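# Move a glass graduated cylinder from cart to bench

## Task

Take one graduated cylinder from the top tray of the cart and set it down standing upright on the work surface of the shelved bench, while every other cylinder also ends up standing. Failure occurs if any cylinder tips over, touches the floor, drops more than a few centimetres, or is knocked hard, since the glass breaks. The cart, pedal bin and stool are movable. At the end the grippers must be open and the robot moved away from the cylinder, and the robot itself must not fall or be left leaning.

## Robot and tools

ROBOT. A Rainbow Robotics RB-Y1: a wheeled base (two drive wheels plus two rear casters, 0.66 m long, 0.58 m wide, front edge 0.10 m ahead of the wheel axle), a folding torso or leg (ankle, knee, hip), a head and two 7-joint arms with parallel grippers. The base can only drive forward/back and spin; it cannot go sideways.

FRAMES. Base frame: origin on the floor between the drive wheels, x ahead, y to the left, z up. The result reports chest, left_hand and right_hand in this frame. chest is a spine point 0.08 m under the shoulders; its x faces where the chest faces. A hand point lies between its finger pads; fingers extend along the hand's -z and close along its x. Printed hand positions can be off, worse when reaching far. base_odometry is measured from the base pose at scene start, counts wheel rotation only (slip looks like travel), heading positive leftward in -3.142..3.142.

execute_actions. Argument actions: a list holding zero or one action. Empty list = just report state and images. An action may contain:
- base: exactly one of translate_m (metres, relative move from the current spot, + forward, -3..3) or rotate_rad (radians, relative turn, + counter-clockwise seen from above, -3.2..3.2). A move needing over roughly 8.7 s at its top speed is refused.
- joints: a single dict, keyed by joint name, of absolute joint targets (radians, grippers in metres). Ranges: torso_squat_rad 0..1.2 (bigger lowers the level chest), torso_shift_rad -0.3..0.6 (+ hips forward), torso_pitch_rad -0.2..1.4 (+ bows forward), torso_yaw_rad -1.5..1.5 (+ left); left/right_shoulder_pitch_rad -2.356..2.356 (0 hanging, negative raises forward); left_shoulder_roll_rad 0..3.141 and right_shoulder_roll_rad -3.141..0 (away from the body is outward for each); shoulder_yaw -2.094..2.094 (+ swings a bent forearm leftward, both arms); elbow -2.617..0.01 (negative bends); forearm_roll -3.141..3.141; wrist_pitch -1.57..1.919 (negative tips hand forward); hand_roll -2.705..2.705; gripper_m 0..0.1 (pad gap); head_pan_rad -0.523..0.523 (+ left, relative to chest); head_tilt_rad -0.35..1.57 (+ down). Done tolerance is 0.02 rad, 0.004 m for grippers.
- speeds: caps for this action, translate_m 0.05..0.4 m/s, rotate_rad 0.1..1.509 rad/s.
- min_time_s: 0.1..8, a floor on how long each arm/head motion takes.
Argument cameras: list from head_camera, left_wrist_camera, right_wrist_camera, all; omitted or null gives all, [] gives none. Unknown keys or out-of-range values get the call rejected with no motion. Joints you omit may keep chasing earlier targets.

TORSO COUPLING. Also required: squat+shift <= 1.52; squat-shift+pitch <= 1.57; shift+0.5*pitch-0.4*squat <= 0.7; shift+0.3*pitch-0.5*squat <= 0.39. Violations leave the commanded torso joints partway, reported off_target.

wait: seconds 0..10; sends nothing new and returns state plus images. zoom_image: camera name and region [x0,y0,x1,y1] in pixels (origin top-left, at most 504x504) of that camera's most recent full image. finished_scene: scene number; ends the scene irreversibly and reports success. Replying with no tool call ends everything.

RESULTS. base_status/joint_status per motion: done; off_target (rested short, may still push); time_out; contact_stop (torso or arm met firm resistance; the whole torso group or that arm's group halts and forgets targets); stopped_with_arm (torso halted because an arm contact-stopped); limit_stop_at_own_body (self-collision guard, nothing touching yet; move the arm and torso apart); limit_stop_at_<name>. "joint command not followed" with a cause line means an arm's targets were withheld for arm-on-arm or self clash; the gripper still acts, and withheld targets may be retried later. on_its_own lists what this call did not command; "held at" is a held target, not position. The pictures line names images in order. Motor temperatures are listed per arm in joint_positions order; MOTOR HOT appears at 65 °C, and at 80 °C an OVER-TEMPERATURE FAULT brakes the arm and skips the rest of the call. A torque fault (contact torque at a joint's load limit: shoulders 64.4, elbow 33.1, wrist joints 23 N m, load included) freezes the robot 10 s. Any reported stop cancels your later calls in that reply.

RECOVERY. After a stop, first retract arms in their own action, then the torso. Exception: both hands on one object and the torso contact-stops instantly with nothing in the way: resend every arm joint (not grippers) at its current reported value, then the torso command.

CAUTIONS. To grip, command an opening at least 0.005 m under the cylinder's width; off_target is then expected. Lower glass gently, never drop it or bump it; watch neighbouring cylinders. The base keeps driving into furniture and the bent leg can stick out ahead of the base, or push the robot backward unnoticed by odometry. Arms carry 3 kg each; heavy loads far forward can tip the robot. Never let the arms collide or press together. The robot holds its last command while you think, and loose objects may occasionally get nudged.

Each tool is called after "Emit:" as name(argument=value, ...), one argument or row to a line, values as JSON.

## Session

I'll start by looking at the current state.

Emit:
execute_actions(
  actions=[],
)

Scene clock: 0.00 s.
Motor temperatures (°C, as the motors report them): left_arm=[31 31 29 30 37 31 32] | right_arm=[30 26 32 32 32 34 39]
base_odometry: x=+0.000 y=+0.000 heading=+0.000 (m, m, rad; odometry frame)
base_status: not commanded
joint_positions: torso_squat_rad=+0.350 torso_shift_rad=-0.001 torso_pitch_rad=+0.000 torso_yaw_rad=+0.000 left_shoulder_pitch_rad=-0.047 left_shoulder_roll_rad=+0.023 left_shoulder_yaw_rad=+0.030 left_elbow_rad=-0.164 left_forearm_roll_rad=-0.015 left_wrist_pitch_rad=+0.002 left_hand_roll_rad=-0.020 left_gripper_m=+0.101 right_shoulder_pitch_rad=+0.014 right_shoulder_roll_rad=-0.014 right_shoulder_yaw_rad=-0.029 right_elbow_rad=-0.174 right_forearm_roll_rad=-0.035 right_wrist_pitch_rad=+0.008 right_hand_roll_rad=+0.035 right_gripper_m=+0.100 head_pan_rad=-0.001 head_tilt_rad=+0.401
joint_status: not commanded
chest: x=-0.2284 y=-0.0003 z=+1.2475 quat_wxyz=(+1.000, +0.000, +0.000, +0.000) (m; base frame)
left_hand: x=-0.1150 y=+0.2384 z=+0.5710 quat_wxyz=(+0.994, +0.014, -0.103, -0.011) (m; base frame)
right_hand: x=-0.1557 y=-0.2338 z=+0.5657 quat_wxyz=(+0.997, -0.008, -0.076, -0.016) (m; base frame)
pictures: head_camera, left_wrist_camera, right_wrist_camera
Images, in order (width x height): head_camera 896x504, left_wrist_camera 644x364, right_wrist_camera 644x364.

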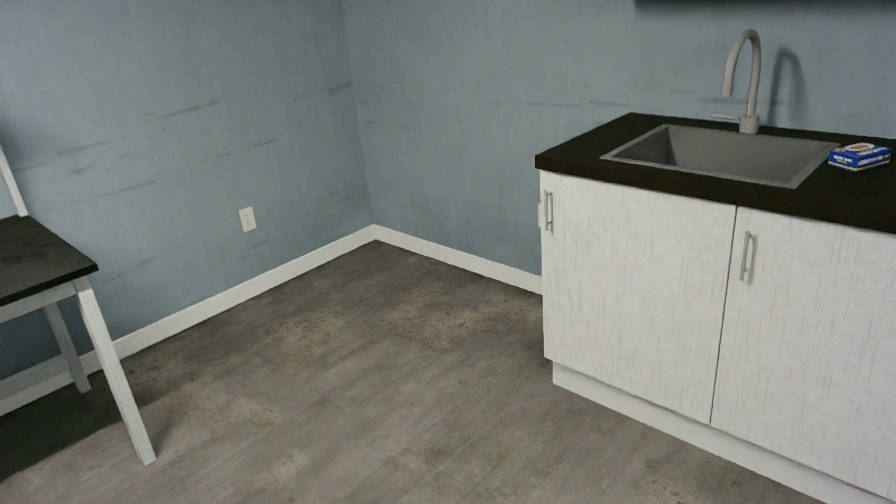

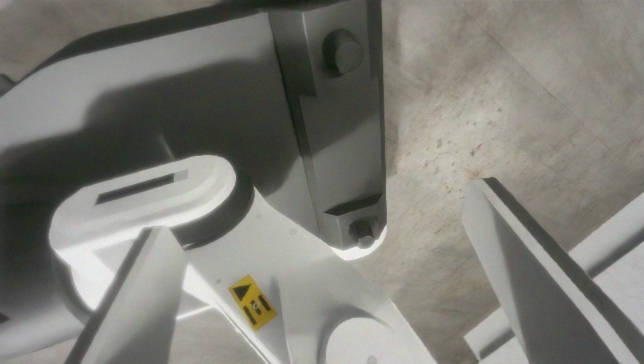

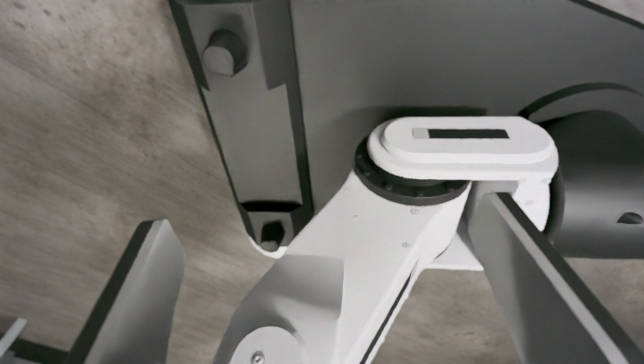

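Emit:
execute_actions(
  actions=[
    {"joints": {"head_pan_rad": 0.52, "head_tilt_rad": 0.3}},
  ],
  cameras=["head_camera"],
)

Emit:
execute_actions(
  actions=[
    {"joints": {"head_pan_rad": -0.52, "head_tilt_rad": 0.3}},
  ],
  cameras=["head_camera"],
)

Scene clock: 1.27 s.
Motor temperatures (°C, as the motors report them): left_arm=[31 31 29 30 37 31 32] | right_arm=[30 26 32 32 32 34 39]
base_odometry: x=+0.000 y=+0.000 heading=+0.000 (m, m, rad; odometry frame)
base_status: not commanded
joint_positions: torso_squat_rad=+0.350 torso_shift_rad=-0.001 torso_pitch_rad=+0.000 torso_yaw_rad=+0.000 left_shoulder_pitch_rad=-0.047 left_shoulder_roll_rad=+0.023 left_shoulder_yaw_rad=+0.030 left_elbow_rad=-0.164 left_forearm_roll_rad=-0.015 left_wrist_pitch_rad=+0.002 left_hand_roll_rad=-0.020 left_gripper_m=+0.101 right_shoulder_pitch_rad=+0.014 right_shoulder_roll_rad=-0.014 right_shoulder_yaw_rad=-0.029 right_elbow_rad=-0.174 right_forearm_roll_rad=-0.035 right_wrist_pitch_rad=+0.008 right_hand_roll_rad=+0.035 right_gripper_m=+0.100 head_pan_rad=+0.520 head_tilt_rad=+0.300
joint_status: all done
chest: x=-0.2285 y=-0.0003 z=+1.2475 quat_wxyz=(+1.000, +0.000, +0.000, +0.000) (m; base frame)
left_hand: x=-0.1150 y=+0.2384 z=+0.5710 quat_wxyz=(+0.994, +0.014, -0.103, -0.011) (m; base frame)
right_hand: x=-0.1557 y=-0.2338 z=+0.5657 quat_wxyz=(+0.997, -0.008, -0.076, -0.016) (m; base frame)
pictures: head_camera
Images, in order (width x height): head_camera 896x504.

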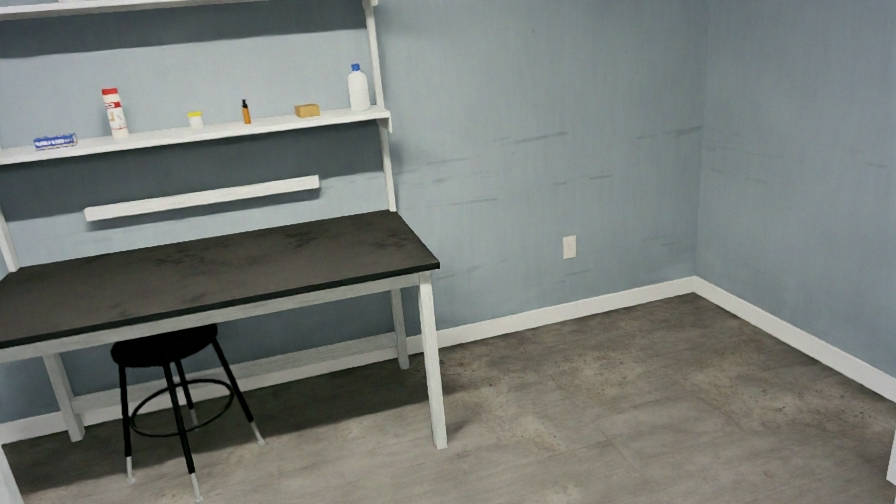

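Scene clock: 2.63 s.
Motor temperatures (°C, as the motors report them): left_arm=[31 31 29 30 37 31 32] | right_arm=[30 26 32 32 32 34 39]
base_odometry: x=+0.000 y=+0.000 heading=+0.000 (m, m, rad; odometry frame)
base_status: not commanded
joint_positions: torso_squat_rad=+0.350 torso_shift_rad=-0.001 torso_pitch_rad=+0.000 torso_yaw_rad=+0.000 left_shoulder_pitch_rad=-0.047 left_shoulder_roll_rad=+0.023 left_shoulder_yaw_rad=+0.030 left_elbow_rad=-0.164 left_forearm_roll_rad=-0.015 left_wrist_pitch_rad=+0.002 left_hand_roll_rad=-0.020 left_gripper_m=+0.101 right_shoulder_pitch_rad=+0.014 right_shoulder_roll_rad=-0.014 right_shoulder_yaw_rad=-0.029 right_elbow_rad=-0.174 right_forearm_roll_rad=-0.035 right_wrist_pitch_rad=+0.008 right_hand_roll_rad=+0.035 right_gripper_m=+0.100 head_pan_rad=-0.520 head_tilt_rad=+0.300
joint_status: all done
chest: x=-0.2285 y=-0.0003 z=+1.2475 quat_wxyz=(+1.000, +0.000, +0.000, +0.000) (m; base frame)
left_hand: x=-0.1150 y=+0.2384 z=+0.5710 quat_wxyz=(+0.994, +0.014, -0.103, -0.011) (m; base frame)
right_hand: x=-0.1557 y=-0.2338 z=+0.5657 quat_wxyz=(+0.997, -0.008, -0.076, -0.016) (m; base frame)
pictures: head_camera
Images, in order (width x height): head_camera 896x504.

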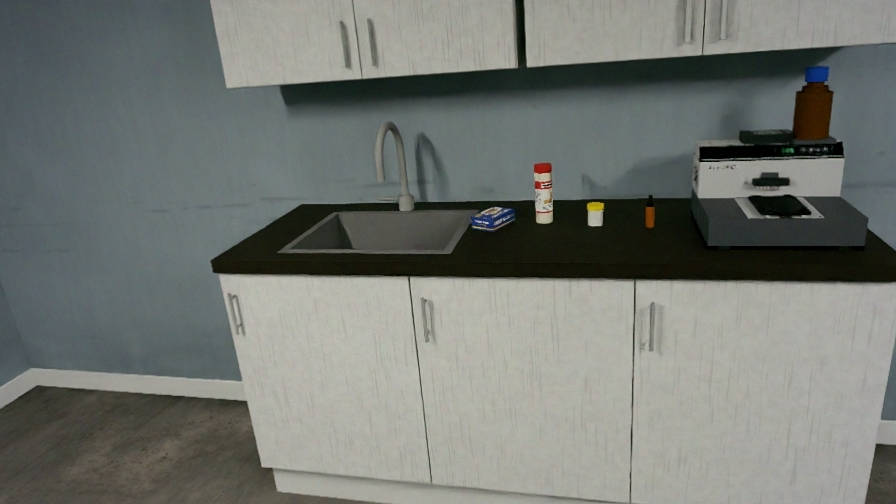

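Emit:
execute_actions(
  actions=[
    {"joints": {"torso_yaw_rad": 1.0, "head_pan_rad": 0.52, "head_tilt_rad": 0.35}},
  ],
  cameras=["head_camera"],
)

Scene clock: 5.07 s.
Motor temperatures (°C, as the motors report them): left_arm=[31 31 29 30 37 31 32] | right_arm=[30 26 32 32 32 34 39]
base_odometry: x=+0.000 y=+0.000 heading=+0.000 (m, m, rad; odometry frame)
base_status: not commanded
joint_positions: torso_squat_rad=+0.350 torso_shift_rad=-0.001 torso_pitch_rad=+0.000 torso_yaw_rad=+0.966 left_shoulder_pitch_rad=-0.047 left_shoulder_roll_rad=+0.023 left_shoulder_yaw_rad=+0.030 left_elbow_rad=-0.164 left_forearm_roll_rad=-0.015 left_wrist_pitch_rad=+0.002 left_hand_roll_rad=-0.020 left_gripper_m=+0.101 right_shoulder_pitch_rad=+0.014 right_shoulder_roll_rad=-0.014 right_shoulder_yaw_rad=-0.029 right_elbow_rad=-0.174 right_forearm_roll_rad=-0.035 right_wrist_pitch_rad=+0.008 right_hand_roll_rad=+0.035 right_gripper_m=+0.100 head_pan_rad=+0.520 head_tilt_rad=+0.350
joint_status: torso_yaw_rad limit_stop_at_own_body (moved +0.966 of +1.000); the others done
on_its_own: torso_yaw_rad is held at +0.966, not at your +1.000, since a limit_stop_at_own_body
chest: x=-0.2285 y=-0.0003 z=+1.2475 quat_wxyz=(+0.886, +0.000, +0.000, +0.465) (m; base frame)
left_hand: x=-0.3603 y=+0.2284 z=+0.5709 quat_wxyz=(+0.886, +0.060, -0.085, +0.452) (m; base frame)
right_hand: x=+0.0053 y=-0.0731 z=+0.5658 quat_wxyz=(+0.890, +0.028, -0.072, +0.449) (m; base frame)
pictures: head_camera
Images, in order (width x height): head_camera 896x504.

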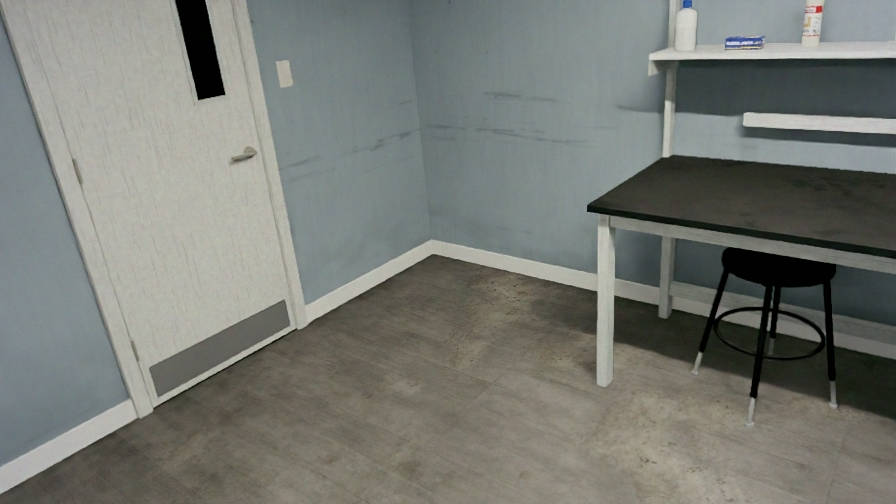

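Emit:
execute_actions(
  actions=[
    {"joints": {"torso_yaw_rad": -0.9, "head_pan_rad": -0.52, "head_tilt_rad": 0.35}},
  ],
  cameras=["head_camera"],
)

Scene clock: 9.13 s.
Motor temperatures (°C, as the motors report them): left_arm=[31 31 29 30 37 31 32] | right_arm=[30 26 32 32 32 34 39]
base_odometry: x=+0.000 y=+0.000 heading=+0.000 (m, m, rad; odometry frame)
base_status: not commanded
joint_positions: torso_squat_rad=+0.350 torso_shift_rad=-0.001 torso_pitch_rad=+0.000 torso_yaw_rad=-0.900 left_shoulder_pitch_rad=-0.047 left_shoulder_roll_rad=+0.023 left_shoulder_yaw_rad=+0.030 left_elbow_rad=-0.164 left_forearm_roll_rad=-0.015 left_wrist_pitch_rad=+0.002 left_hand_roll_rad=-0.020 left_gripper_m=+0.101 right_shoulder_pitch_rad=+0.014 right_shoulder_roll_rad=-0.014 right_shoulder_yaw_rad=-0.029 right_elbow_rad=-0.174 right_forearm_roll_rad=-0.035 right_wrist_pitch_rad=+0.008 right_hand_roll_rad=+0.035 right_gripper_m=+0.100 head_pan_rad=-0.520 head_tilt_rad=+0.350
joint_status: all done
chest: x=-0.2285 y=-0.0003 z=+1.2475 quat_wxyz=(+0.900, +0.000, +0.000, -0.435) (m; base frame)
left_hand: x=+0.0291 y=+0.0593 z=+0.5710 quat_wxyz=(+0.890, -0.032, -0.099, -0.443) (m; base frame)
right_hand: x=-0.3663 y=-0.2022 z=+0.5656 quat_wxyz=(+0.891, -0.041, -0.065, -0.448) (m; base frame)
pictures: head_camera
Images, in order (width x height): head_camera 896x504.

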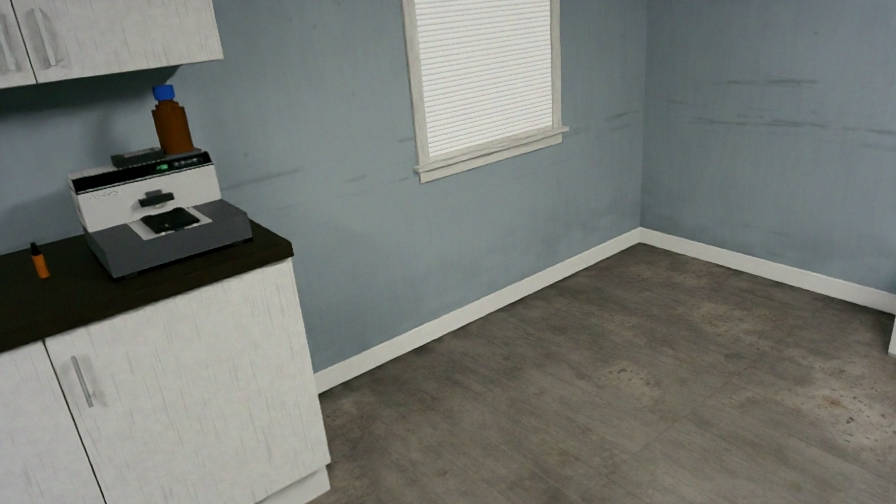

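Emit:
execute_actions(
  actions=[
    {"joints": {"torso_yaw_rad": -1.45, "head_pan_rad": -0.52, "head_tilt_rad": 0.6, "left_shoulder_roll_rad": 0.25, "right_shoulder_roll_rad": -0.25, "left_elbow_rad": -0.6, "right_elbow_rad": -0.6}},
  ],
  cameras=["head_camera"],
)

Scene clock: 11.20 s.
Motor temperatures (°C, as the motors report them): left_arm=[31 31 29 30 37 31 32] | right_arm=[30 26 32 32 32 34 39]
base_odometry: x=+0.000 y=+0.000 heading=+0.000 (m, m, rad; odometry frame)
base_status: not commanded
joint_positions: torso_squat_rad=+0.350 torso_shift_rad=-0.001 torso_pitch_rad=+0.000 torso_yaw_rad=-1.450 left_shoulder_pitch_rad=-0.047 left_shoulder_roll_rad=+0.250 left_shoulder_yaw_rad=+0.030 left_elbow_rad=-0.600 left_forearm_roll_rad=-0.015 left_wrist_pitch_rad=+0.002 left_hand_roll_rad=-0.020 left_gripper_m=+0.101 right_shoulder_pitch_rad=+0.014 right_shoulder_roll_rad=-0.250 right_shoulder_yaw_rad=-0.030 right_elbow_rad=-0.600 right_forearm_roll_rad=-0.035 right_wrist_pitch_rad=+0.008 right_hand_roll_rad=+0.035 right_gripper_m=+0.100 head_pan_rad=-0.520 head_tilt_rad=+0.600
joint_status: all done
chest: x=-0.2284 y=-0.0003 z=+1.2475 quat_wxyz=(+0.748, +0.000, +0.000, -0.663) (m; base frame)
left_hand: x=+0.2018 y=-0.2626 z=+0.6692 quat_wxyz=(+0.674, -0.113, -0.319, -0.656) (m; base frame)
right_hand: x=-0.5946 y=-0.3153 z=+0.6513 quat_wxyz=(+0.725, -0.281, -0.131, -0.615) (m; base frame)
pictures: head_camera
Images, in order (width x height): head_camera 896x504.

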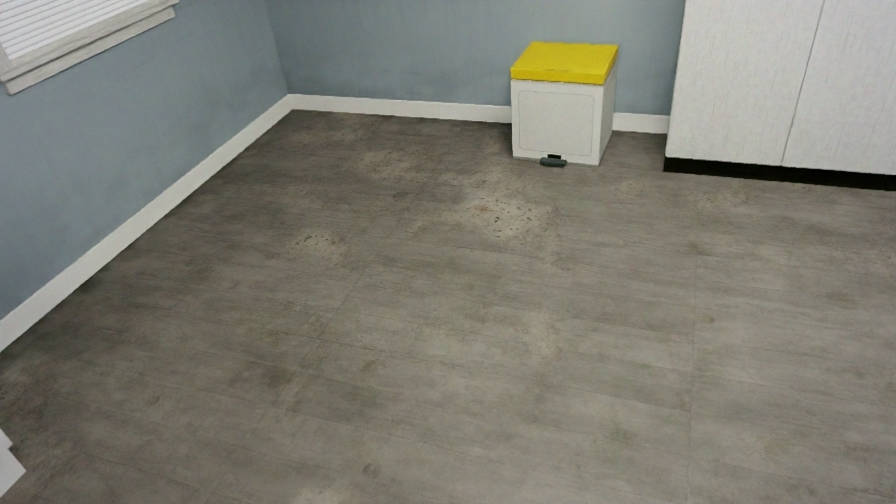

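Emit:
execute_actions(
  actions=[],
  cameras=["left_wrist_camera", "right_wrist_camera"],
)

Scene clock: 11.67 s.
Motor temperatures (°C, as the motors report them): left_arm=[31 31 29 30 37 31 32] | right_arm=[30 26 32 32 32 34 39]
base_odometry: x=+0.000 y=+0.000 heading=+0.000 (m, m, rad; odometry frame)
base_status: not commanded
joint_positions: torso_squat_rad=+0.350 torso_shift_rad=-0.001 torso_pitch_rad=+0.000 torso_yaw_rad=-1.450 left_shoulder_pitch_rad=-0.047 left_shoulder_roll_rad=+0.250 left_shoulder_yaw_rad=+0.030 left_elbow_rad=-0.600 left_forearm_roll_rad=-0.015 left_wrist_pitch_rad=+0.002 left_hand_roll_rad=-0.020 left_gripper_m=+0.101 right_shoulder_pitch_rad=+0.014 right_shoulder_roll_rad=-0.250 right_shoulder_yaw_rad=-0.030 right_elbow_rad=-0.600 right_forearm_roll_rad=-0.035 right_wrist_pitch_rad=+0.008 right_hand_roll_rad=+0.035 right_gripper_m=+0.100 head_pan_rad=-0.520 head_tilt_rad=+0.600
joint_status: all done
chest: x=-0.2284 y=-0.0003 z=+1.2475 quat_wxyz=(+0.748, +0.000, +0.000, -0.663) (m; base frame)
left_hand: x=+0.2018 y=-0.2626 z=+0.6692 quat_wxyz=(+0.674, -0.113, -0.319, -0.656) (m; base frame)
right_hand: x=-0.5946 y=-0.3153 z=+0.6513 quat_wxyz=(+0.725, -0.281, -0.131, -0.615) (m; base frame)
pictures: left_wrist_camera, right_wrist_camera
Images, in order (width x height): left_wrist_camera 644x364, right_wrist_camera 644x364.

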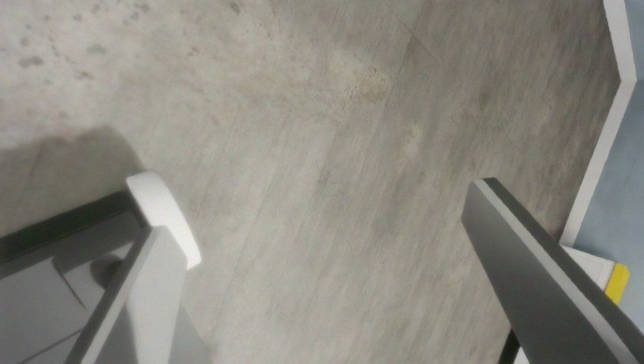

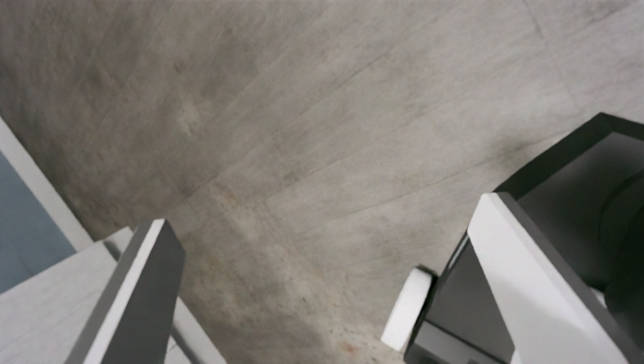

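Emit:
execute_actions(
  actions=[
    {"base": {"rotate_rad": -1.1}, "joints": {"head_tilt_rad": 0.4}, "speeds": {"rotate_rad": 0.7}},
  ],
)

Scene clock: 15.23 s.
Motor temperatures (°C, as the motors report them): left_arm=[31 31 29 30 37 31 32] | right_arm=[30 26 32 32 32 34 39]
base_odometry: x=+0.000 y=+0.000 heading=-1.100 (m, m, rad; odometry frame)
base_status: done
joint_positions: torso_squat_rad=+0.350 torso_shift_rad=-0.001 torso_pitch_rad=+0.000 torso_yaw_rad=-1.450 left_shoulder_pitch_rad=-0.047 left_shoulder_roll_rad=+0.250 left_shoulder_yaw_rad=+0.030 left_elbow_rad=-0.600 left_forearm_roll_rad=-0.015 left_wrist_pitch_rad=+0.002 left_hand_roll_rad=-0.020 left_gripper_m=+0.101 right_shoulder_pitch_rad=+0.014 right_shoulder_roll_rad=-0.250 right_shoulder_yaw_rad=-0.030 right_elbow_rad=-0.600 right_forearm_roll_rad=-0.035 right_wrist_pitch_rad=+0.008 right_hand_roll_rad=+0.035 right_gripper_m=+0.100 head_pan_rad=-0.520 head_tilt_rad=+0.400
joint_status: all done
chest: x=-0.2284 y=-0.0003 z=+1.2475 quat_wxyz=(+0.748, +0.000, +0.000, -0.663) (m; base frame)
left_hand: x=+0.2018 y=-0.2625 z=+0.6692 quat_wxyz=(+0.674, -0.113, -0.319, -0.656) (m; base frame)
right_hand: x=-0.5946 y=-0.3154 z=+0.6513 quat_wxyz=(+0.725, -0.281, -0.131, -0.615) (m; base frame)
pictures: head_camera, left_wrist_camera, right_wrist_camera
Images, in order (width x height): head_camera 896x504, left_wrist_camera 644x364, right_wrist_camera 644x364.

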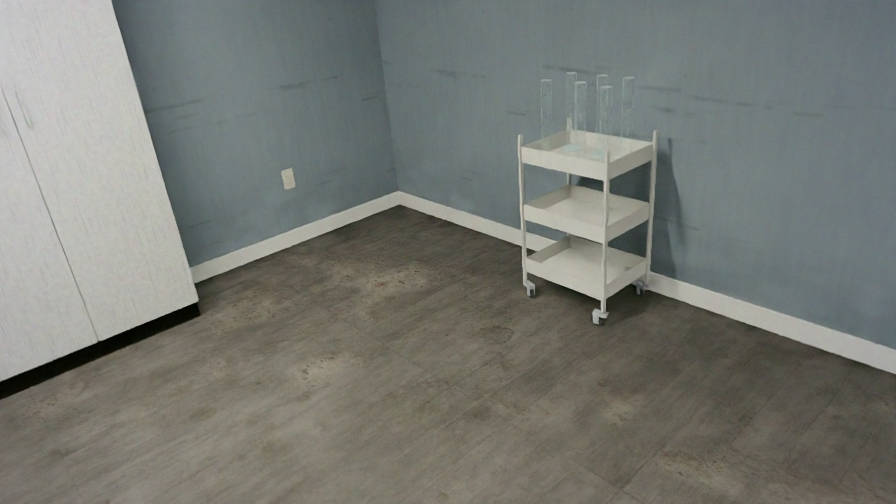

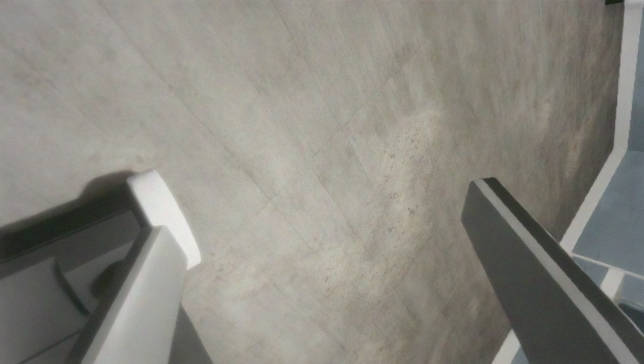

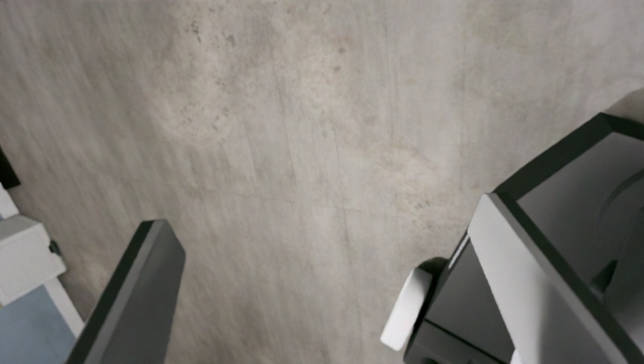

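Emit:
zoom_image(
  camera="head_camera",
  region=[480, 50, 700, 340],
)

Region (480, 50, 700, 340) of head_camera's 896x504 image, scaled by 1.738, with more detail than that image has; it fills the left 382 columns of this view, and the rest is white.

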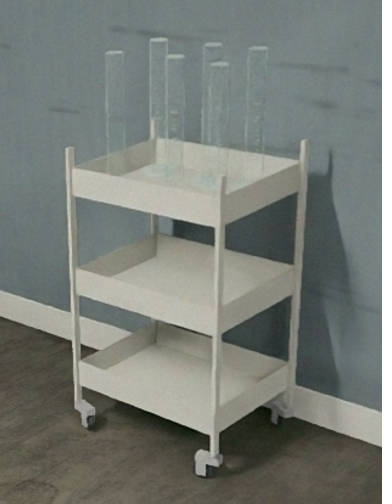

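Emit:
execute_actions(
  actions=[
    {"base": {"rotate_rad": -1.93}, "joints": {"torso_yaw_rad": 0, "head_pan_rad": 0, "head_tilt_rad": 0.4, "left_shoulder_roll_rad": 0.1, "right_shoulder_roll_rad": -0.1}},
  ],
  cameras=["head_camera"],
)

Scene clock: 23.13 s.
Motor temperatures (°C, as the motors report them): left_arm=[31 31 29 30 37 31 32] | right_arm=[30 26 32 32 32 34 39]
base_odometry: x=+0.000 y=+0.000 heading=-3.029 (m, m, rad; odometry frame)
base_status: done
joint_positions: torso_squat_rad=+0.350 torso_shift_rad=-0.001 torso_pitch_rad=+0.000 torso_yaw_rad=+0.000 left_shoulder_pitch_rad=-0.047 left_shoulder_roll_rad=+0.100 left_shoulder_yaw_rad=+0.030 left_elbow_rad=-0.600 left_forearm_roll_rad=-0.015 left_wrist_pitch_rad=+0.002 left_hand_roll_rad=-0.020 left_gripper_m=+0.101 right_shoulder_pitch_rad=+0.014 right_shoulder_roll_rad=-0.100 right_shoulder_yaw_rad=-0.029 right_elbow_rad=-0.600 right_forearm_roll_rad=-0.035 right_wrist_pitch_rad=+0.008 right_hand_roll_rad=+0.035 right_gripper_m=+0.100 head_pan_rad=+0.000 head_tilt_rad=+0.400
joint_status: all done
chest: x=-0.2285 y=-0.0003 z=+1.2475 quat_wxyz=(+1.000, +0.000, +0.000, +0.000) (m; base frame)
left_hand: x=+0.0830 y=+0.2927 z=+0.6498 quat_wxyz=(+0.947, +0.055, -0.316, -0.024) (m; base frame)
right_hand: x=+0.0407 y=-0.2992 z=+0.6321 quat_wxyz=(+0.957, -0.053, -0.286, -0.001) (m; base frame)
pictures: head_camera
Images, in order (width x height): head_camera 896x504.

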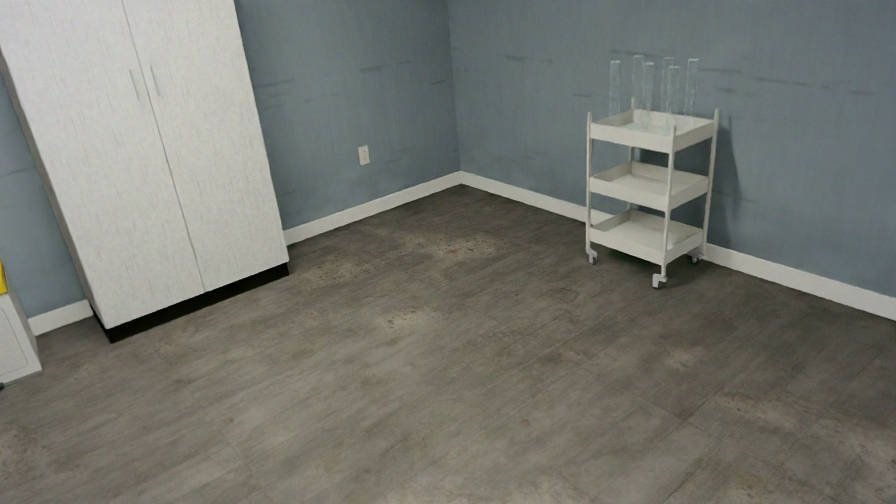

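Emit:
execute_actions(
  actions=[
    {"base": {"translate_m": 2.0}, "joints": {"head_pan_rad": -0.5, "head_tilt_rad": 0.45}},
  ],
  cameras=["head_camera"],
)

Emit:
execute_actions(
  actions=[
    {"base": {"rotate_rad": -0.78}, "joints": {"head_pan_rad": 0.0, "head_tilt_rad": 0.45}},
  ],
  cameras=["head_camera"],
)

Scene clock: 29.93 s.
Motor temperatures (°C, as the motors report them): left_arm=[31 31 29 30 37 31 32] | right_arm=[30 26 32 32 32 34 39]
base_odometry: x=-1.988 y=-0.223 heading=-3.030 (m, m, rad; odometry frame)
base_status: done
joint_positions: torso_squat_rad=+0.350 torso_shift_rad=-0.001 torso_pitch_rad=+0.000 torso_yaw_rad=+0.000 left_shoulder_pitch_rad=-0.047 left_shoulder_roll_rad=+0.100 left_shoulder_yaw_rad=+0.030 left_elbow_rad=-0.600 left_forearm_roll_rad=-0.015 left_wrist_pitch_rad=+0.002 left_hand_roll_rad=-0.020 left_gripper_m=+0.101 right_shoulder_pitch_rad=+0.014 right_shoulder_roll_rad=-0.100 right_shoulder_yaw_rad=-0.029 right_elbow_rad=-0.600 right_forearm_roll_rad=-0.035 right_wrist_pitch_rad=+0.008 right_hand_roll_rad=+0.035 right_gripper_m=+0.100 head_pan_rad=-0.500 head_tilt_rad=+0.450
joint_status: all done
chest: x=-0.2284 y=-0.0003 z=+1.2475 quat_wxyz=(+1.000, +0.000, +0.000, +0.000) (m; base frame)
left_hand: x=+0.0831 y=+0.2927 z=+0.6498 quat_wxyz=(+0.947, +0.055, -0.316, -0.024) (m; base frame)
right_hand: x=+0.0407 y=-0.2992 z=+0.6321 quat_wxyz=(+0.957, -0.053, -0.286, -0.001) (m; base frame)
pictures: head_camera
Images, in order (width x height): head_camera 896x504.

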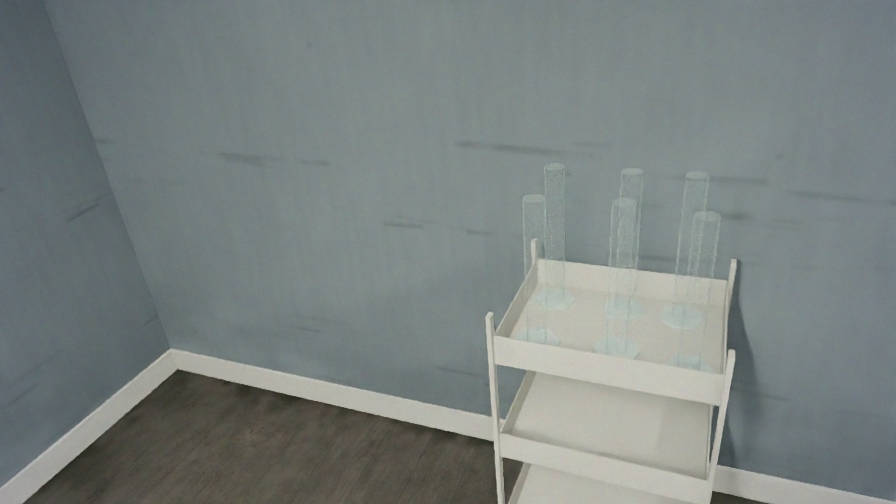

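Scene clock: 32.90 s.
Motor temperatures (°C, as the motors report them): left_arm=[31 31 29 30 37 31 32] | right_arm=[30 26 32 32 32 34 39]
base_odometry: x=-1.988 y=-0.224 heading=+2.474 (m, m, rad; odometry frame)
base_status: done
joint_positions: torso_squat_rad=+0.350 torso_shift_rad=-0.001 torso_pitch_rad=+0.000 torso_yaw_rad=+0.000 left_shoulder_pitch_rad=-0.047 left_shoulder_roll_rad=+0.100 left_shoulder_yaw_rad=+0.030 left_elbow_rad=-0.600 left_forearm_roll_rad=-0.015 left_wrist_pitch_rad=+0.002 left_hand_roll_rad=-0.020 left_gripper_m=+0.101 right_shoulder_pitch_rad=+0.014 right_shoulder_roll_rad=-0.100 right_shoulder_yaw_rad=-0.029 right_elbow_rad=-0.600 right_forearm_roll_rad=-0.035 right_wrist_pitch_rad=+0.008 right_hand_roll_rad=+0.035 right_gripper_m=+0.100 head_pan_rad=+0.000 head_tilt_rad=+0.450
joint_status: all done
chest: x=-0.2284 y=-0.0003 z=+1.2475 quat_wxyz=(+1.000, +0.000, +0.000, +0.000) (m; base frame)
left_hand: x=+0.0831 y=+0.2927 z=+0.6498 quat_wxyz=(+0.947, +0.055, -0.316, -0.024) (m; base frame)
right_hand: x=+0.0407 y=-0.2992 z=+0.6321 quat_wxyz=(+0.957, -0.053, -0.286, -0.001) (m; base frame)
pictures: head_camera
Images, in order (width x height): head_camera 896x504.

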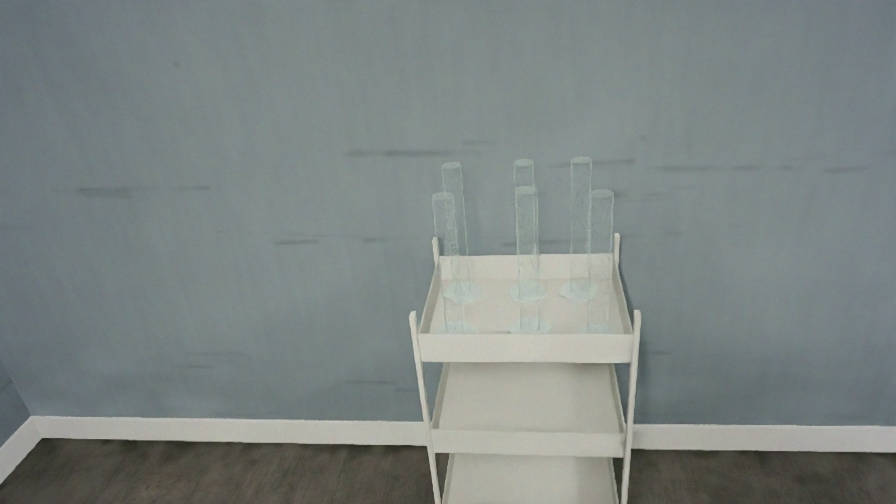

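Emit:
execute_actions(
  actions=[
    {"joints": {"torso_squat_rad": 0.65, "right_shoulder_pitch_rad": -0.27, "right_shoulder_roll_rad": -0.03, "right_shoulder_yaw_rad": -0.05, "right_elbow_rad": -1.2, "right_forearm_roll_rad": 0.0, "right_wrist_pitch_rad": -0.12, "right_hand_roll_rad": 1.57, "right_gripper_m": 0.1, "left_elbow_rad": -0.3, "head_tilt_rad": 0.5}},
  ],
)

Scene clock: 40.10 s.
Motor temperatures (°C, as the motors report them): left_arm=[31 31 29 30 37 31 32] | right_arm=[30 26 32 32 32 34 39]
base_odometry: x=-1.987 y=-0.224 heading=+2.474 (m, m, rad; odometry frame)
base_status: not commanded
joint_positions: torso_squat_rad=+0.650 torso_shift_rad=-0.001 torso_pitch_rad=+0.000 torso_yaw_rad=+0.000 left_shoulder_pitch_rad=-0.047 left_shoulder_roll_rad=+0.100 left_shoulder_yaw_rad=+0.030 left_elbow_rad=-0.300 left_forearm_roll_rad=-0.015 left_wrist_pitch_rad=+0.002 left_hand_roll_rad=-0.020 left_gripper_m=+0.101 right_shoulder_pitch_rad=-0.270 right_shoulder_roll_rad=-0.030 right_shoulder_yaw_rad=-0.050 right_elbow_rad=-1.200 right_forearm_roll_rad=+0.000 right_wrist_pitch_rad=-0.120 right_hand_roll_rad=+1.570 right_gripper_m=+0.100 head_pan_rad=+0.000 head_tilt_rad=+0.500
joint_status: all done
chest: x=-0.2285 y=-0.0003 z=+1.1472 quat_wxyz=(+1.000, +0.000, +0.000, +0.000) (m; base frame)
left_hand: x=-0.0492 y=+0.2964 z=+0.4886 quat_wxyz=(+0.984, +0.053, -0.171, -0.017) (m; base frame)
right_hand: x=+0.3527 y=-0.2086 z=+0.9093 quat_wxyz=(+0.483, -0.499, -0.503, +0.514) (m; base frame)
pictures: head_camera, left_wrist_camera, right_wrist_camera
Images, in order (width x height): head_camera 896x504, left_wrist_camera 644x364, right_wrist_camera 644x364.

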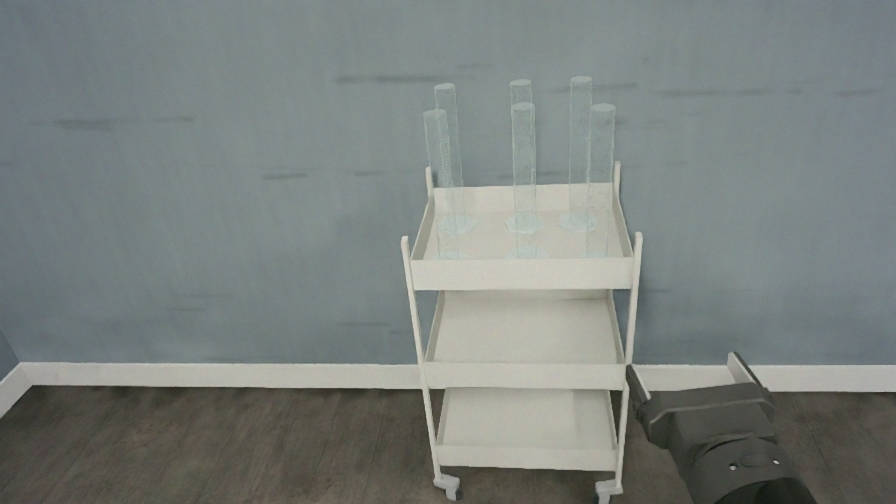

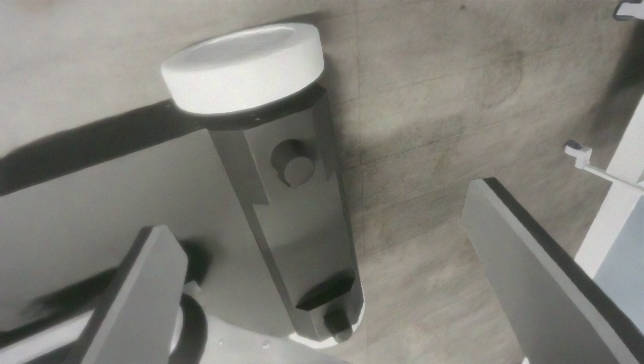

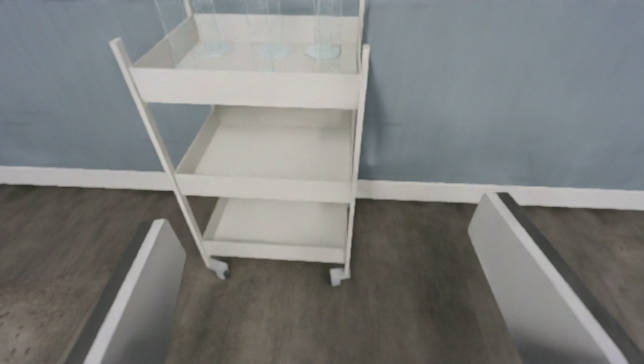

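Emit:
execute_actions(
  actions=[
    {"base": {"translate_m": 0.4}, "speeds": {"translate_m": 0.2}},
  ],
  cameras=["head_camera", "right_wrist_camera"],
)

Scene clock: 44.60 s.
Motor temperatures (°C, as the motors report them): left_arm=[31 31 29 30 37 31 32] | right_arm=[30 26 32 32 32 34 39]
base_odometry: x=-2.301 y=+0.024 heading=+2.473 (m, m, rad; odometry frame)
base_status: done
joint_positions: torso_squat_rad=+0.650 torso_shift_rad=-0.001 torso_pitch_rad=+0.000 torso_yaw_rad=+0.000 left_shoulder_pitch_rad=-0.047 left_shoulder_roll_rad=+0.100 left_shoulder_yaw_rad=+0.030 left_elbow_rad=-0.300 left_forearm_roll_rad=-0.015 left_wrist_pitch_rad=+0.002 left_hand_roll_rad=-0.020 left_gripper_m=+0.101 right_shoulder_pitch_rad=-0.270 right_shoulder_roll_rad=-0.030 right_shoulder_yaw_rad=-0.050 right_elbow_rad=-1.200 right_forearm_roll_rad=+0.000 right_wrist_pitch_rad=-0.120 right_hand_roll_rad=+1.570 right_gripper_m=+0.100 head_pan_rad=+0.000 head_tilt_rad=+0.500
joint_status: not commanded
chest: x=-0.2284 y=-0.0003 z=+1.1472 quat_wxyz=(+1.000, +0.000, +0.000, +0.000) (m; base frame)
left_hand: x=-0.0492 y=+0.2964 z=+0.4886 quat_wxyz=(+0.984, +0.053, -0.171, -0.017) (m; base frame)
right_hand: x=+0.3527 y=-0.2086 z=+0.9092 quat_wxyz=(+0.483, -0.499, -0.503, +0.514) (m; base frame)
pictures: head_camera, right_wrist_camera
Images, in order (width x height): head_camera 896x504, right_wrist_camera 644x364.

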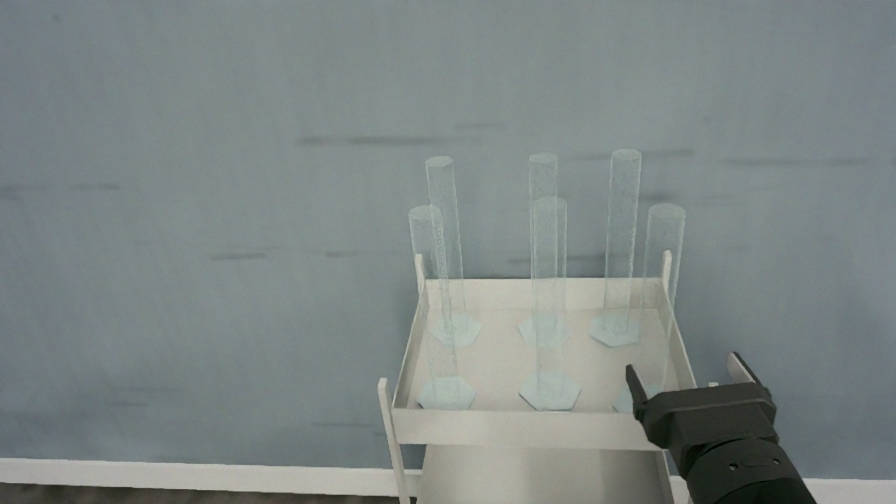

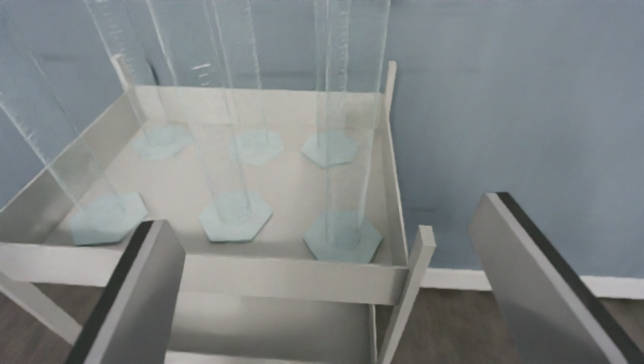

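Emit:
execute_actions(
  actions=[
    {"base": {"translate_m": 0.12}, "speeds": {"translate_m": 0.08}, "joints": {"torso_squat_rad": 0.72, "head_tilt_rad": 0.65, "head_pan_rad": -0.2}},
  ],
  cameras=["head_camera", "right_wrist_camera"],
)

Scene clock: 53.30 s.
Motor temperatures (°C, as the motors report them): left_arm=[31 31 29 30 37 31 32] | right_arm=[30 26 32 32 32 34 39]
base_odometry: x=-2.396 y=+0.099 heading=+2.473 (m, m, rad; odometry frame)
base_status: done
joint_positions: torso_squat_rad=+0.720 torso_shift_rad=+0.000 torso_pitch_rad=+0.000 torso_yaw_rad=+0.000 left_shoulder_pitch_rad=-0.047 left_shoulder_roll_rad=+0.100 left_shoulder_yaw_rad=+0.030 left_elbow_rad=-0.300 left_forearm_roll_rad=-0.015 left_wrist_pitch_rad=+0.002 left_hand_roll_rad=-0.020 left_gripper_m=+0.101 right_shoulder_pitch_rad=-0.270 right_shoulder_roll_rad=-0.030 right_shoulder_yaw_rad=-0.050 right_elbow_rad=-1.200 right_forearm_roll_rad=+0.000 right_wrist_pitch_rad=-0.120 right_hand_roll_rad=+1.570 right_gripper_m=+0.100 head_pan_rad=-0.200 head_tilt_rad=+0.650
joint_status: all done
chest: x=-0.2283 y=-0.0002 z=+1.1162 quat_wxyz=(+1.000, +0.000, +0.000, +0.000) (m; base frame)
left_hand: x=-0.0491 y=+0.2964 z=+0.4576 quat_wxyz=(+0.984, +0.053, -0.171, -0.017) (m; base frame)
right_hand: x=+0.3527 y=-0.2086 z=+0.8781 quat_wxyz=(+0.483, -0.499, -0.503, +0.514) (m; base frame)
pictures: head_camera, right_wrist_camera
Images, in order (width x height): head_camera 896x504, right_wrist_camera 644x364.

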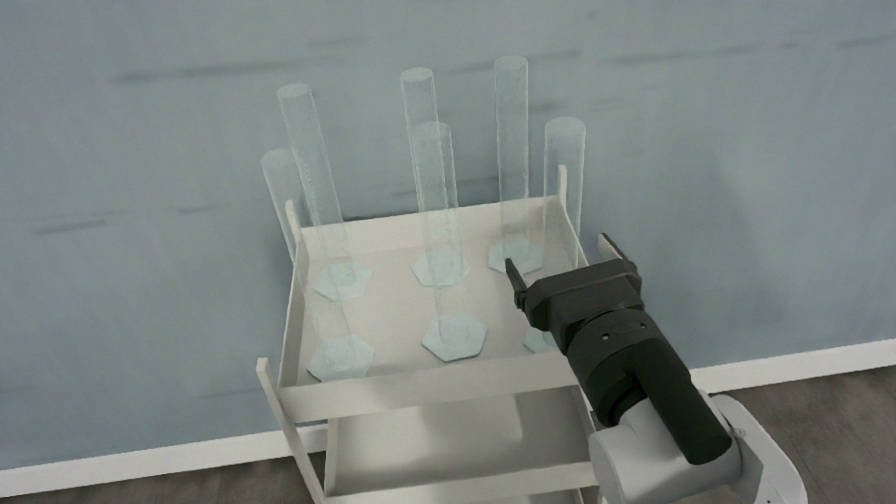

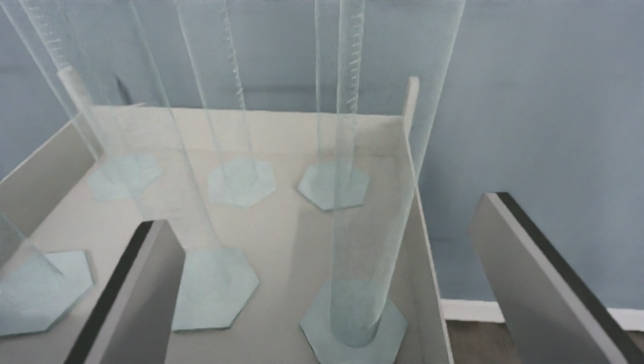

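Emit:
execute_actions(
  actions=[
    {"joints": {"right_shoulder_yaw_rad": -0.11}, "min_time_s": 1.0},
  ],
  cameras=["right_wrist_camera"],
)

Scene clock: 55.40 s.
Motor temperatures (°C, as the motors report them): left_arm=[31 31 29 30 37 31 32] | right_arm=[30 26 32 32 32 34 39]
base_odometry: x=-2.396 y=+0.099 heading=+2.473 (m, m, rad; odometry frame)
base_status: not commanded
joint_positions: torso_squat_rad=+0.720 torso_shift_rad=+0.000 torso_pitch_rad=+0.000 torso_yaw_rad=+0.000 left_shoulder_pitch_rad=-0.047 left_shoulder_roll_rad=+0.100 left_shoulder_yaw_rad=+0.030 left_elbow_rad=-0.300 left_forearm_roll_rad=-0.015 left_wrist_pitch_rad=+0.002 left_hand_roll_rad=-0.020 left_gripper_m=+0.101 right_shoulder_pitch_rad=-0.270 right_shoulder_roll_rad=-0.030 right_shoulder_yaw_rad=-0.110 right_elbow_rad=-1.200 right_forearm_roll_rad=+0.000 right_wrist_pitch_rad=-0.120 right_hand_roll_rad=+1.570 right_gripper_m=+0.100 head_pan_rad=-0.200 head_tilt_rad=+0.650
joint_status: all done
chest: x=-0.2283 y=-0.0002 z=+1.1162 quat_wxyz=(+1.000, +0.000, +0.000, +0.000) (m; base frame)
left_hand: x=-0.0491 y=+0.2964 z=+0.4576 quat_wxyz=(+0.984, +0.053, -0.171, -0.017) (m; base frame)
right_hand: x=+0.3529 y=-0.2375 z=+0.8787 quat_wxyz=(+0.501, -0.510, -0.493, +0.496) (m; base frame)
pictures: right_wrist_camera
Images, in order (width x height): right_wrist_camera 644x364.

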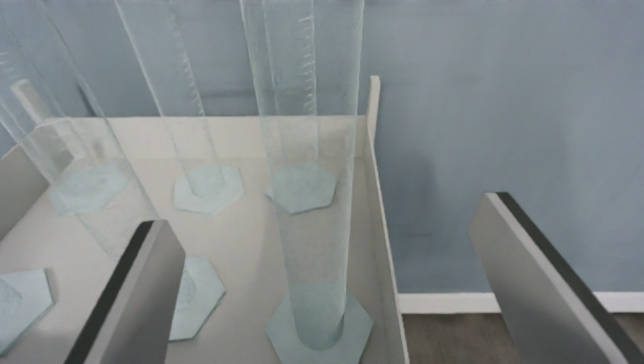

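Emit:
execute_actions(
  actions=[
    {"base": {"translate_m": 0.07}, "speeds": {"translate_m": 0.05}},
  ],
  cameras=["head_camera", "right_wrist_camera"],
)

Scene clock: 57.93 s.
Motor temperatures (°C, as the motors report them): left_arm=[31 31 29 30 37 31 32] | right_arm=[30 26 32 32 32 34 39]
base_odometry: x=-2.451 y=+0.142 heading=+2.472 (m, m, rad; odometry frame)
base_status: done
joint_positions: torso_squat_rad=+0.720 torso_shift_rad=-0.001 torso_pitch_rad=+0.000 torso_yaw_rad=+0.000 left_shoulder_pitch_rad=-0.047 left_shoulder_roll_rad=+0.100 left_shoulder_yaw_rad=+0.030 left_elbow_rad=-0.300 left_forearm_roll_rad=-0.015 left_wrist_pitch_rad=+0.002 left_hand_roll_rad=-0.020 left_gripper_m=+0.101 right_shoulder_pitch_rad=-0.270 right_shoulder_roll_rad=-0.030 right_shoulder_yaw_rad=-0.110 right_elbow_rad=-1.200 right_forearm_roll_rad=+0.000 right_wrist_pitch_rad=-0.120 right_hand_roll_rad=+1.570 right_gripper_m=+0.100 head_pan_rad=-0.200 head_tilt_rad=+0.650
joint_status: not commanded
chest: x=-0.2284 y=-0.0002 z=+1.1162 quat_wxyz=(+1.000, +0.000, +0.000, +0.000) (m; base frame)
left_hand: x=-0.0491 y=+0.2964 z=+0.4576 quat_wxyz=(+0.984, +0.053, -0.171, -0.017) (m; base frame)
right_hand: x=+0.3529 y=-0.2375 z=+0.8788 quat_wxyz=(+0.501, -0.510, -0.493, +0.496) (m; base frame)
pictures: head_camera, right_wrist_camera
Images, in order (width x height): head_camera 896x504, right_wrist_camera 644x364.

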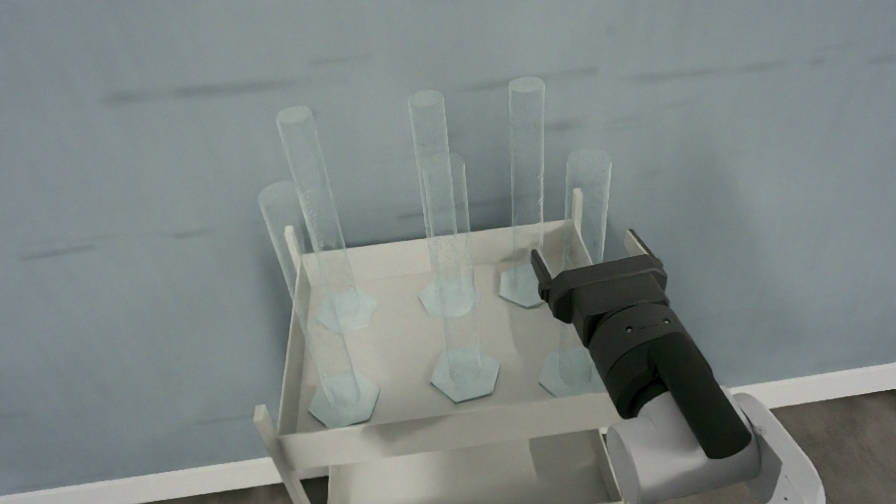

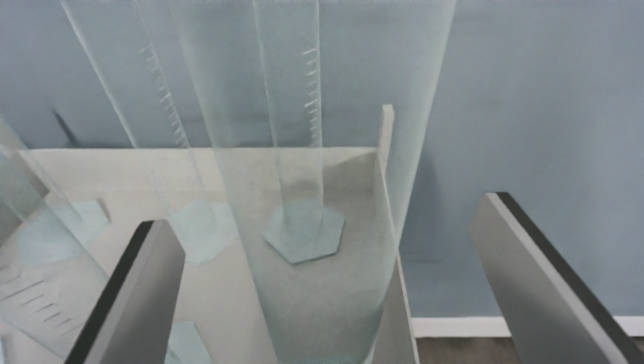

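Emit:
execute_actions(
  actions=[
    {"base": {"translate_m": 0.03}, "speeds": {"translate_m": 0.05}},
  ],
  cameras=["head_camera", "right_wrist_camera"],
)

Scene clock: 60.80 s.
Motor temperatures (°C, as the motors report them): left_arm=[31 31 29 30 37 31 32] | right_arm=[30 26 32 32 32 34 39]
base_odometry: x=-2.474 y=+0.161 heading=+2.472 (m, m, rad; odometry frame)
base_status: done
joint_positions: torso_squat_rad=+0.720 torso_shift_rad=-0.001 torso_pitch_rad=+0.000 torso_yaw_rad=+0.000 left_shoulder_pitch_rad=-0.047 left_shoulder_roll_rad=+0.100 left_shoulder_yaw_rad=+0.030 left_elbow_rad=-0.300 left_forearm_roll_rad=-0.015 left_wrist_pitch_rad=+0.002 left_hand_roll_rad=-0.020 left_gripper_m=+0.101 right_shoulder_pitch_rad=-0.270 right_shoulder_roll_rad=-0.030 right_shoulder_yaw_rad=-0.110 right_elbow_rad=-1.200 right_forearm_roll_rad=+0.000 right_wrist_pitch_rad=-0.120 right_hand_roll_rad=+1.570 right_gripper_m=+0.100 head_pan_rad=-0.200 head_tilt_rad=+0.650
joint_status: not commanded
chest: x=-0.2284 y=-0.0002 z=+1.1162 quat_wxyz=(+1.000, +0.000, +0.000, +0.000) (m; base frame)
left_hand: x=-0.0491 y=+0.2964 z=+0.4576 quat_wxyz=(+0.984, +0.053, -0.171, -0.017) (m; base frame)
right_hand: x=+0.3529 y=-0.2375 z=+0.8788 quat_wxyz=(+0.501, -0.510, -0.493, +0.496) (m; base frame)
pictures: head_camera, right_wrist_camera
Images, in order (width x height): head_camera 896x504, right_wrist_camera 644x364.

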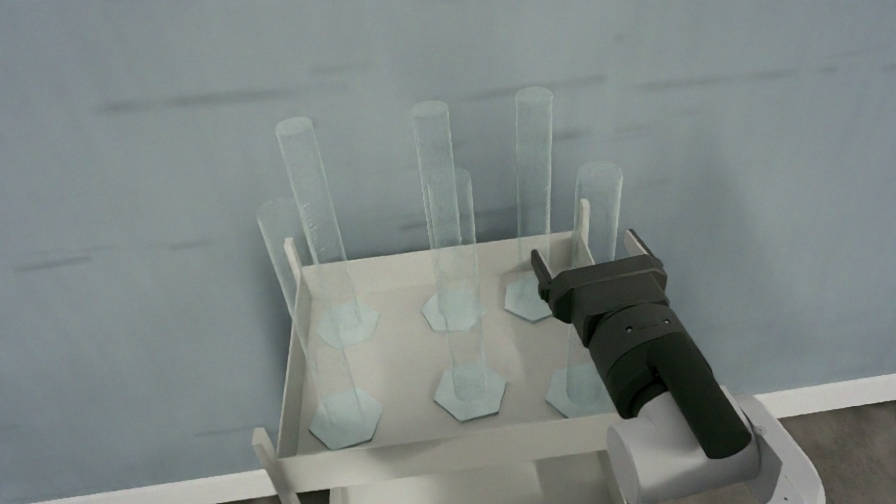

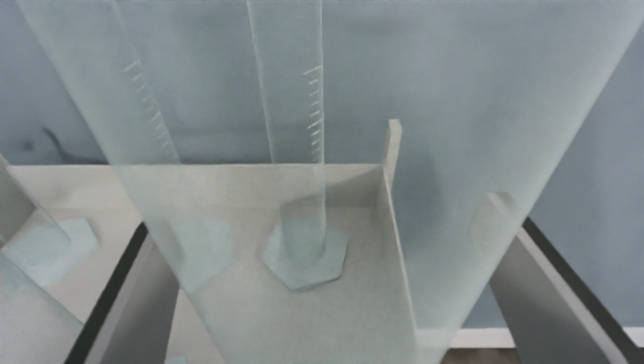

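Emit:
zoom_image(
  camera="head_camera",
  region=[480, 140, 760, 430],
)

Region (480, 140, 760, 430) of head_camera's 896x504 image, scaled by 1.738, with more detail than that image has; it fills the left 487 columns of this view, and the rest is white.

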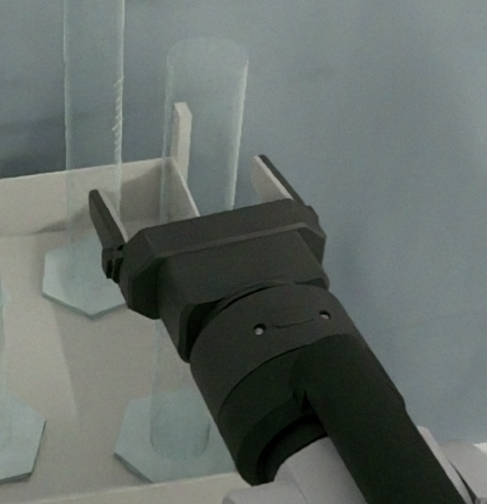

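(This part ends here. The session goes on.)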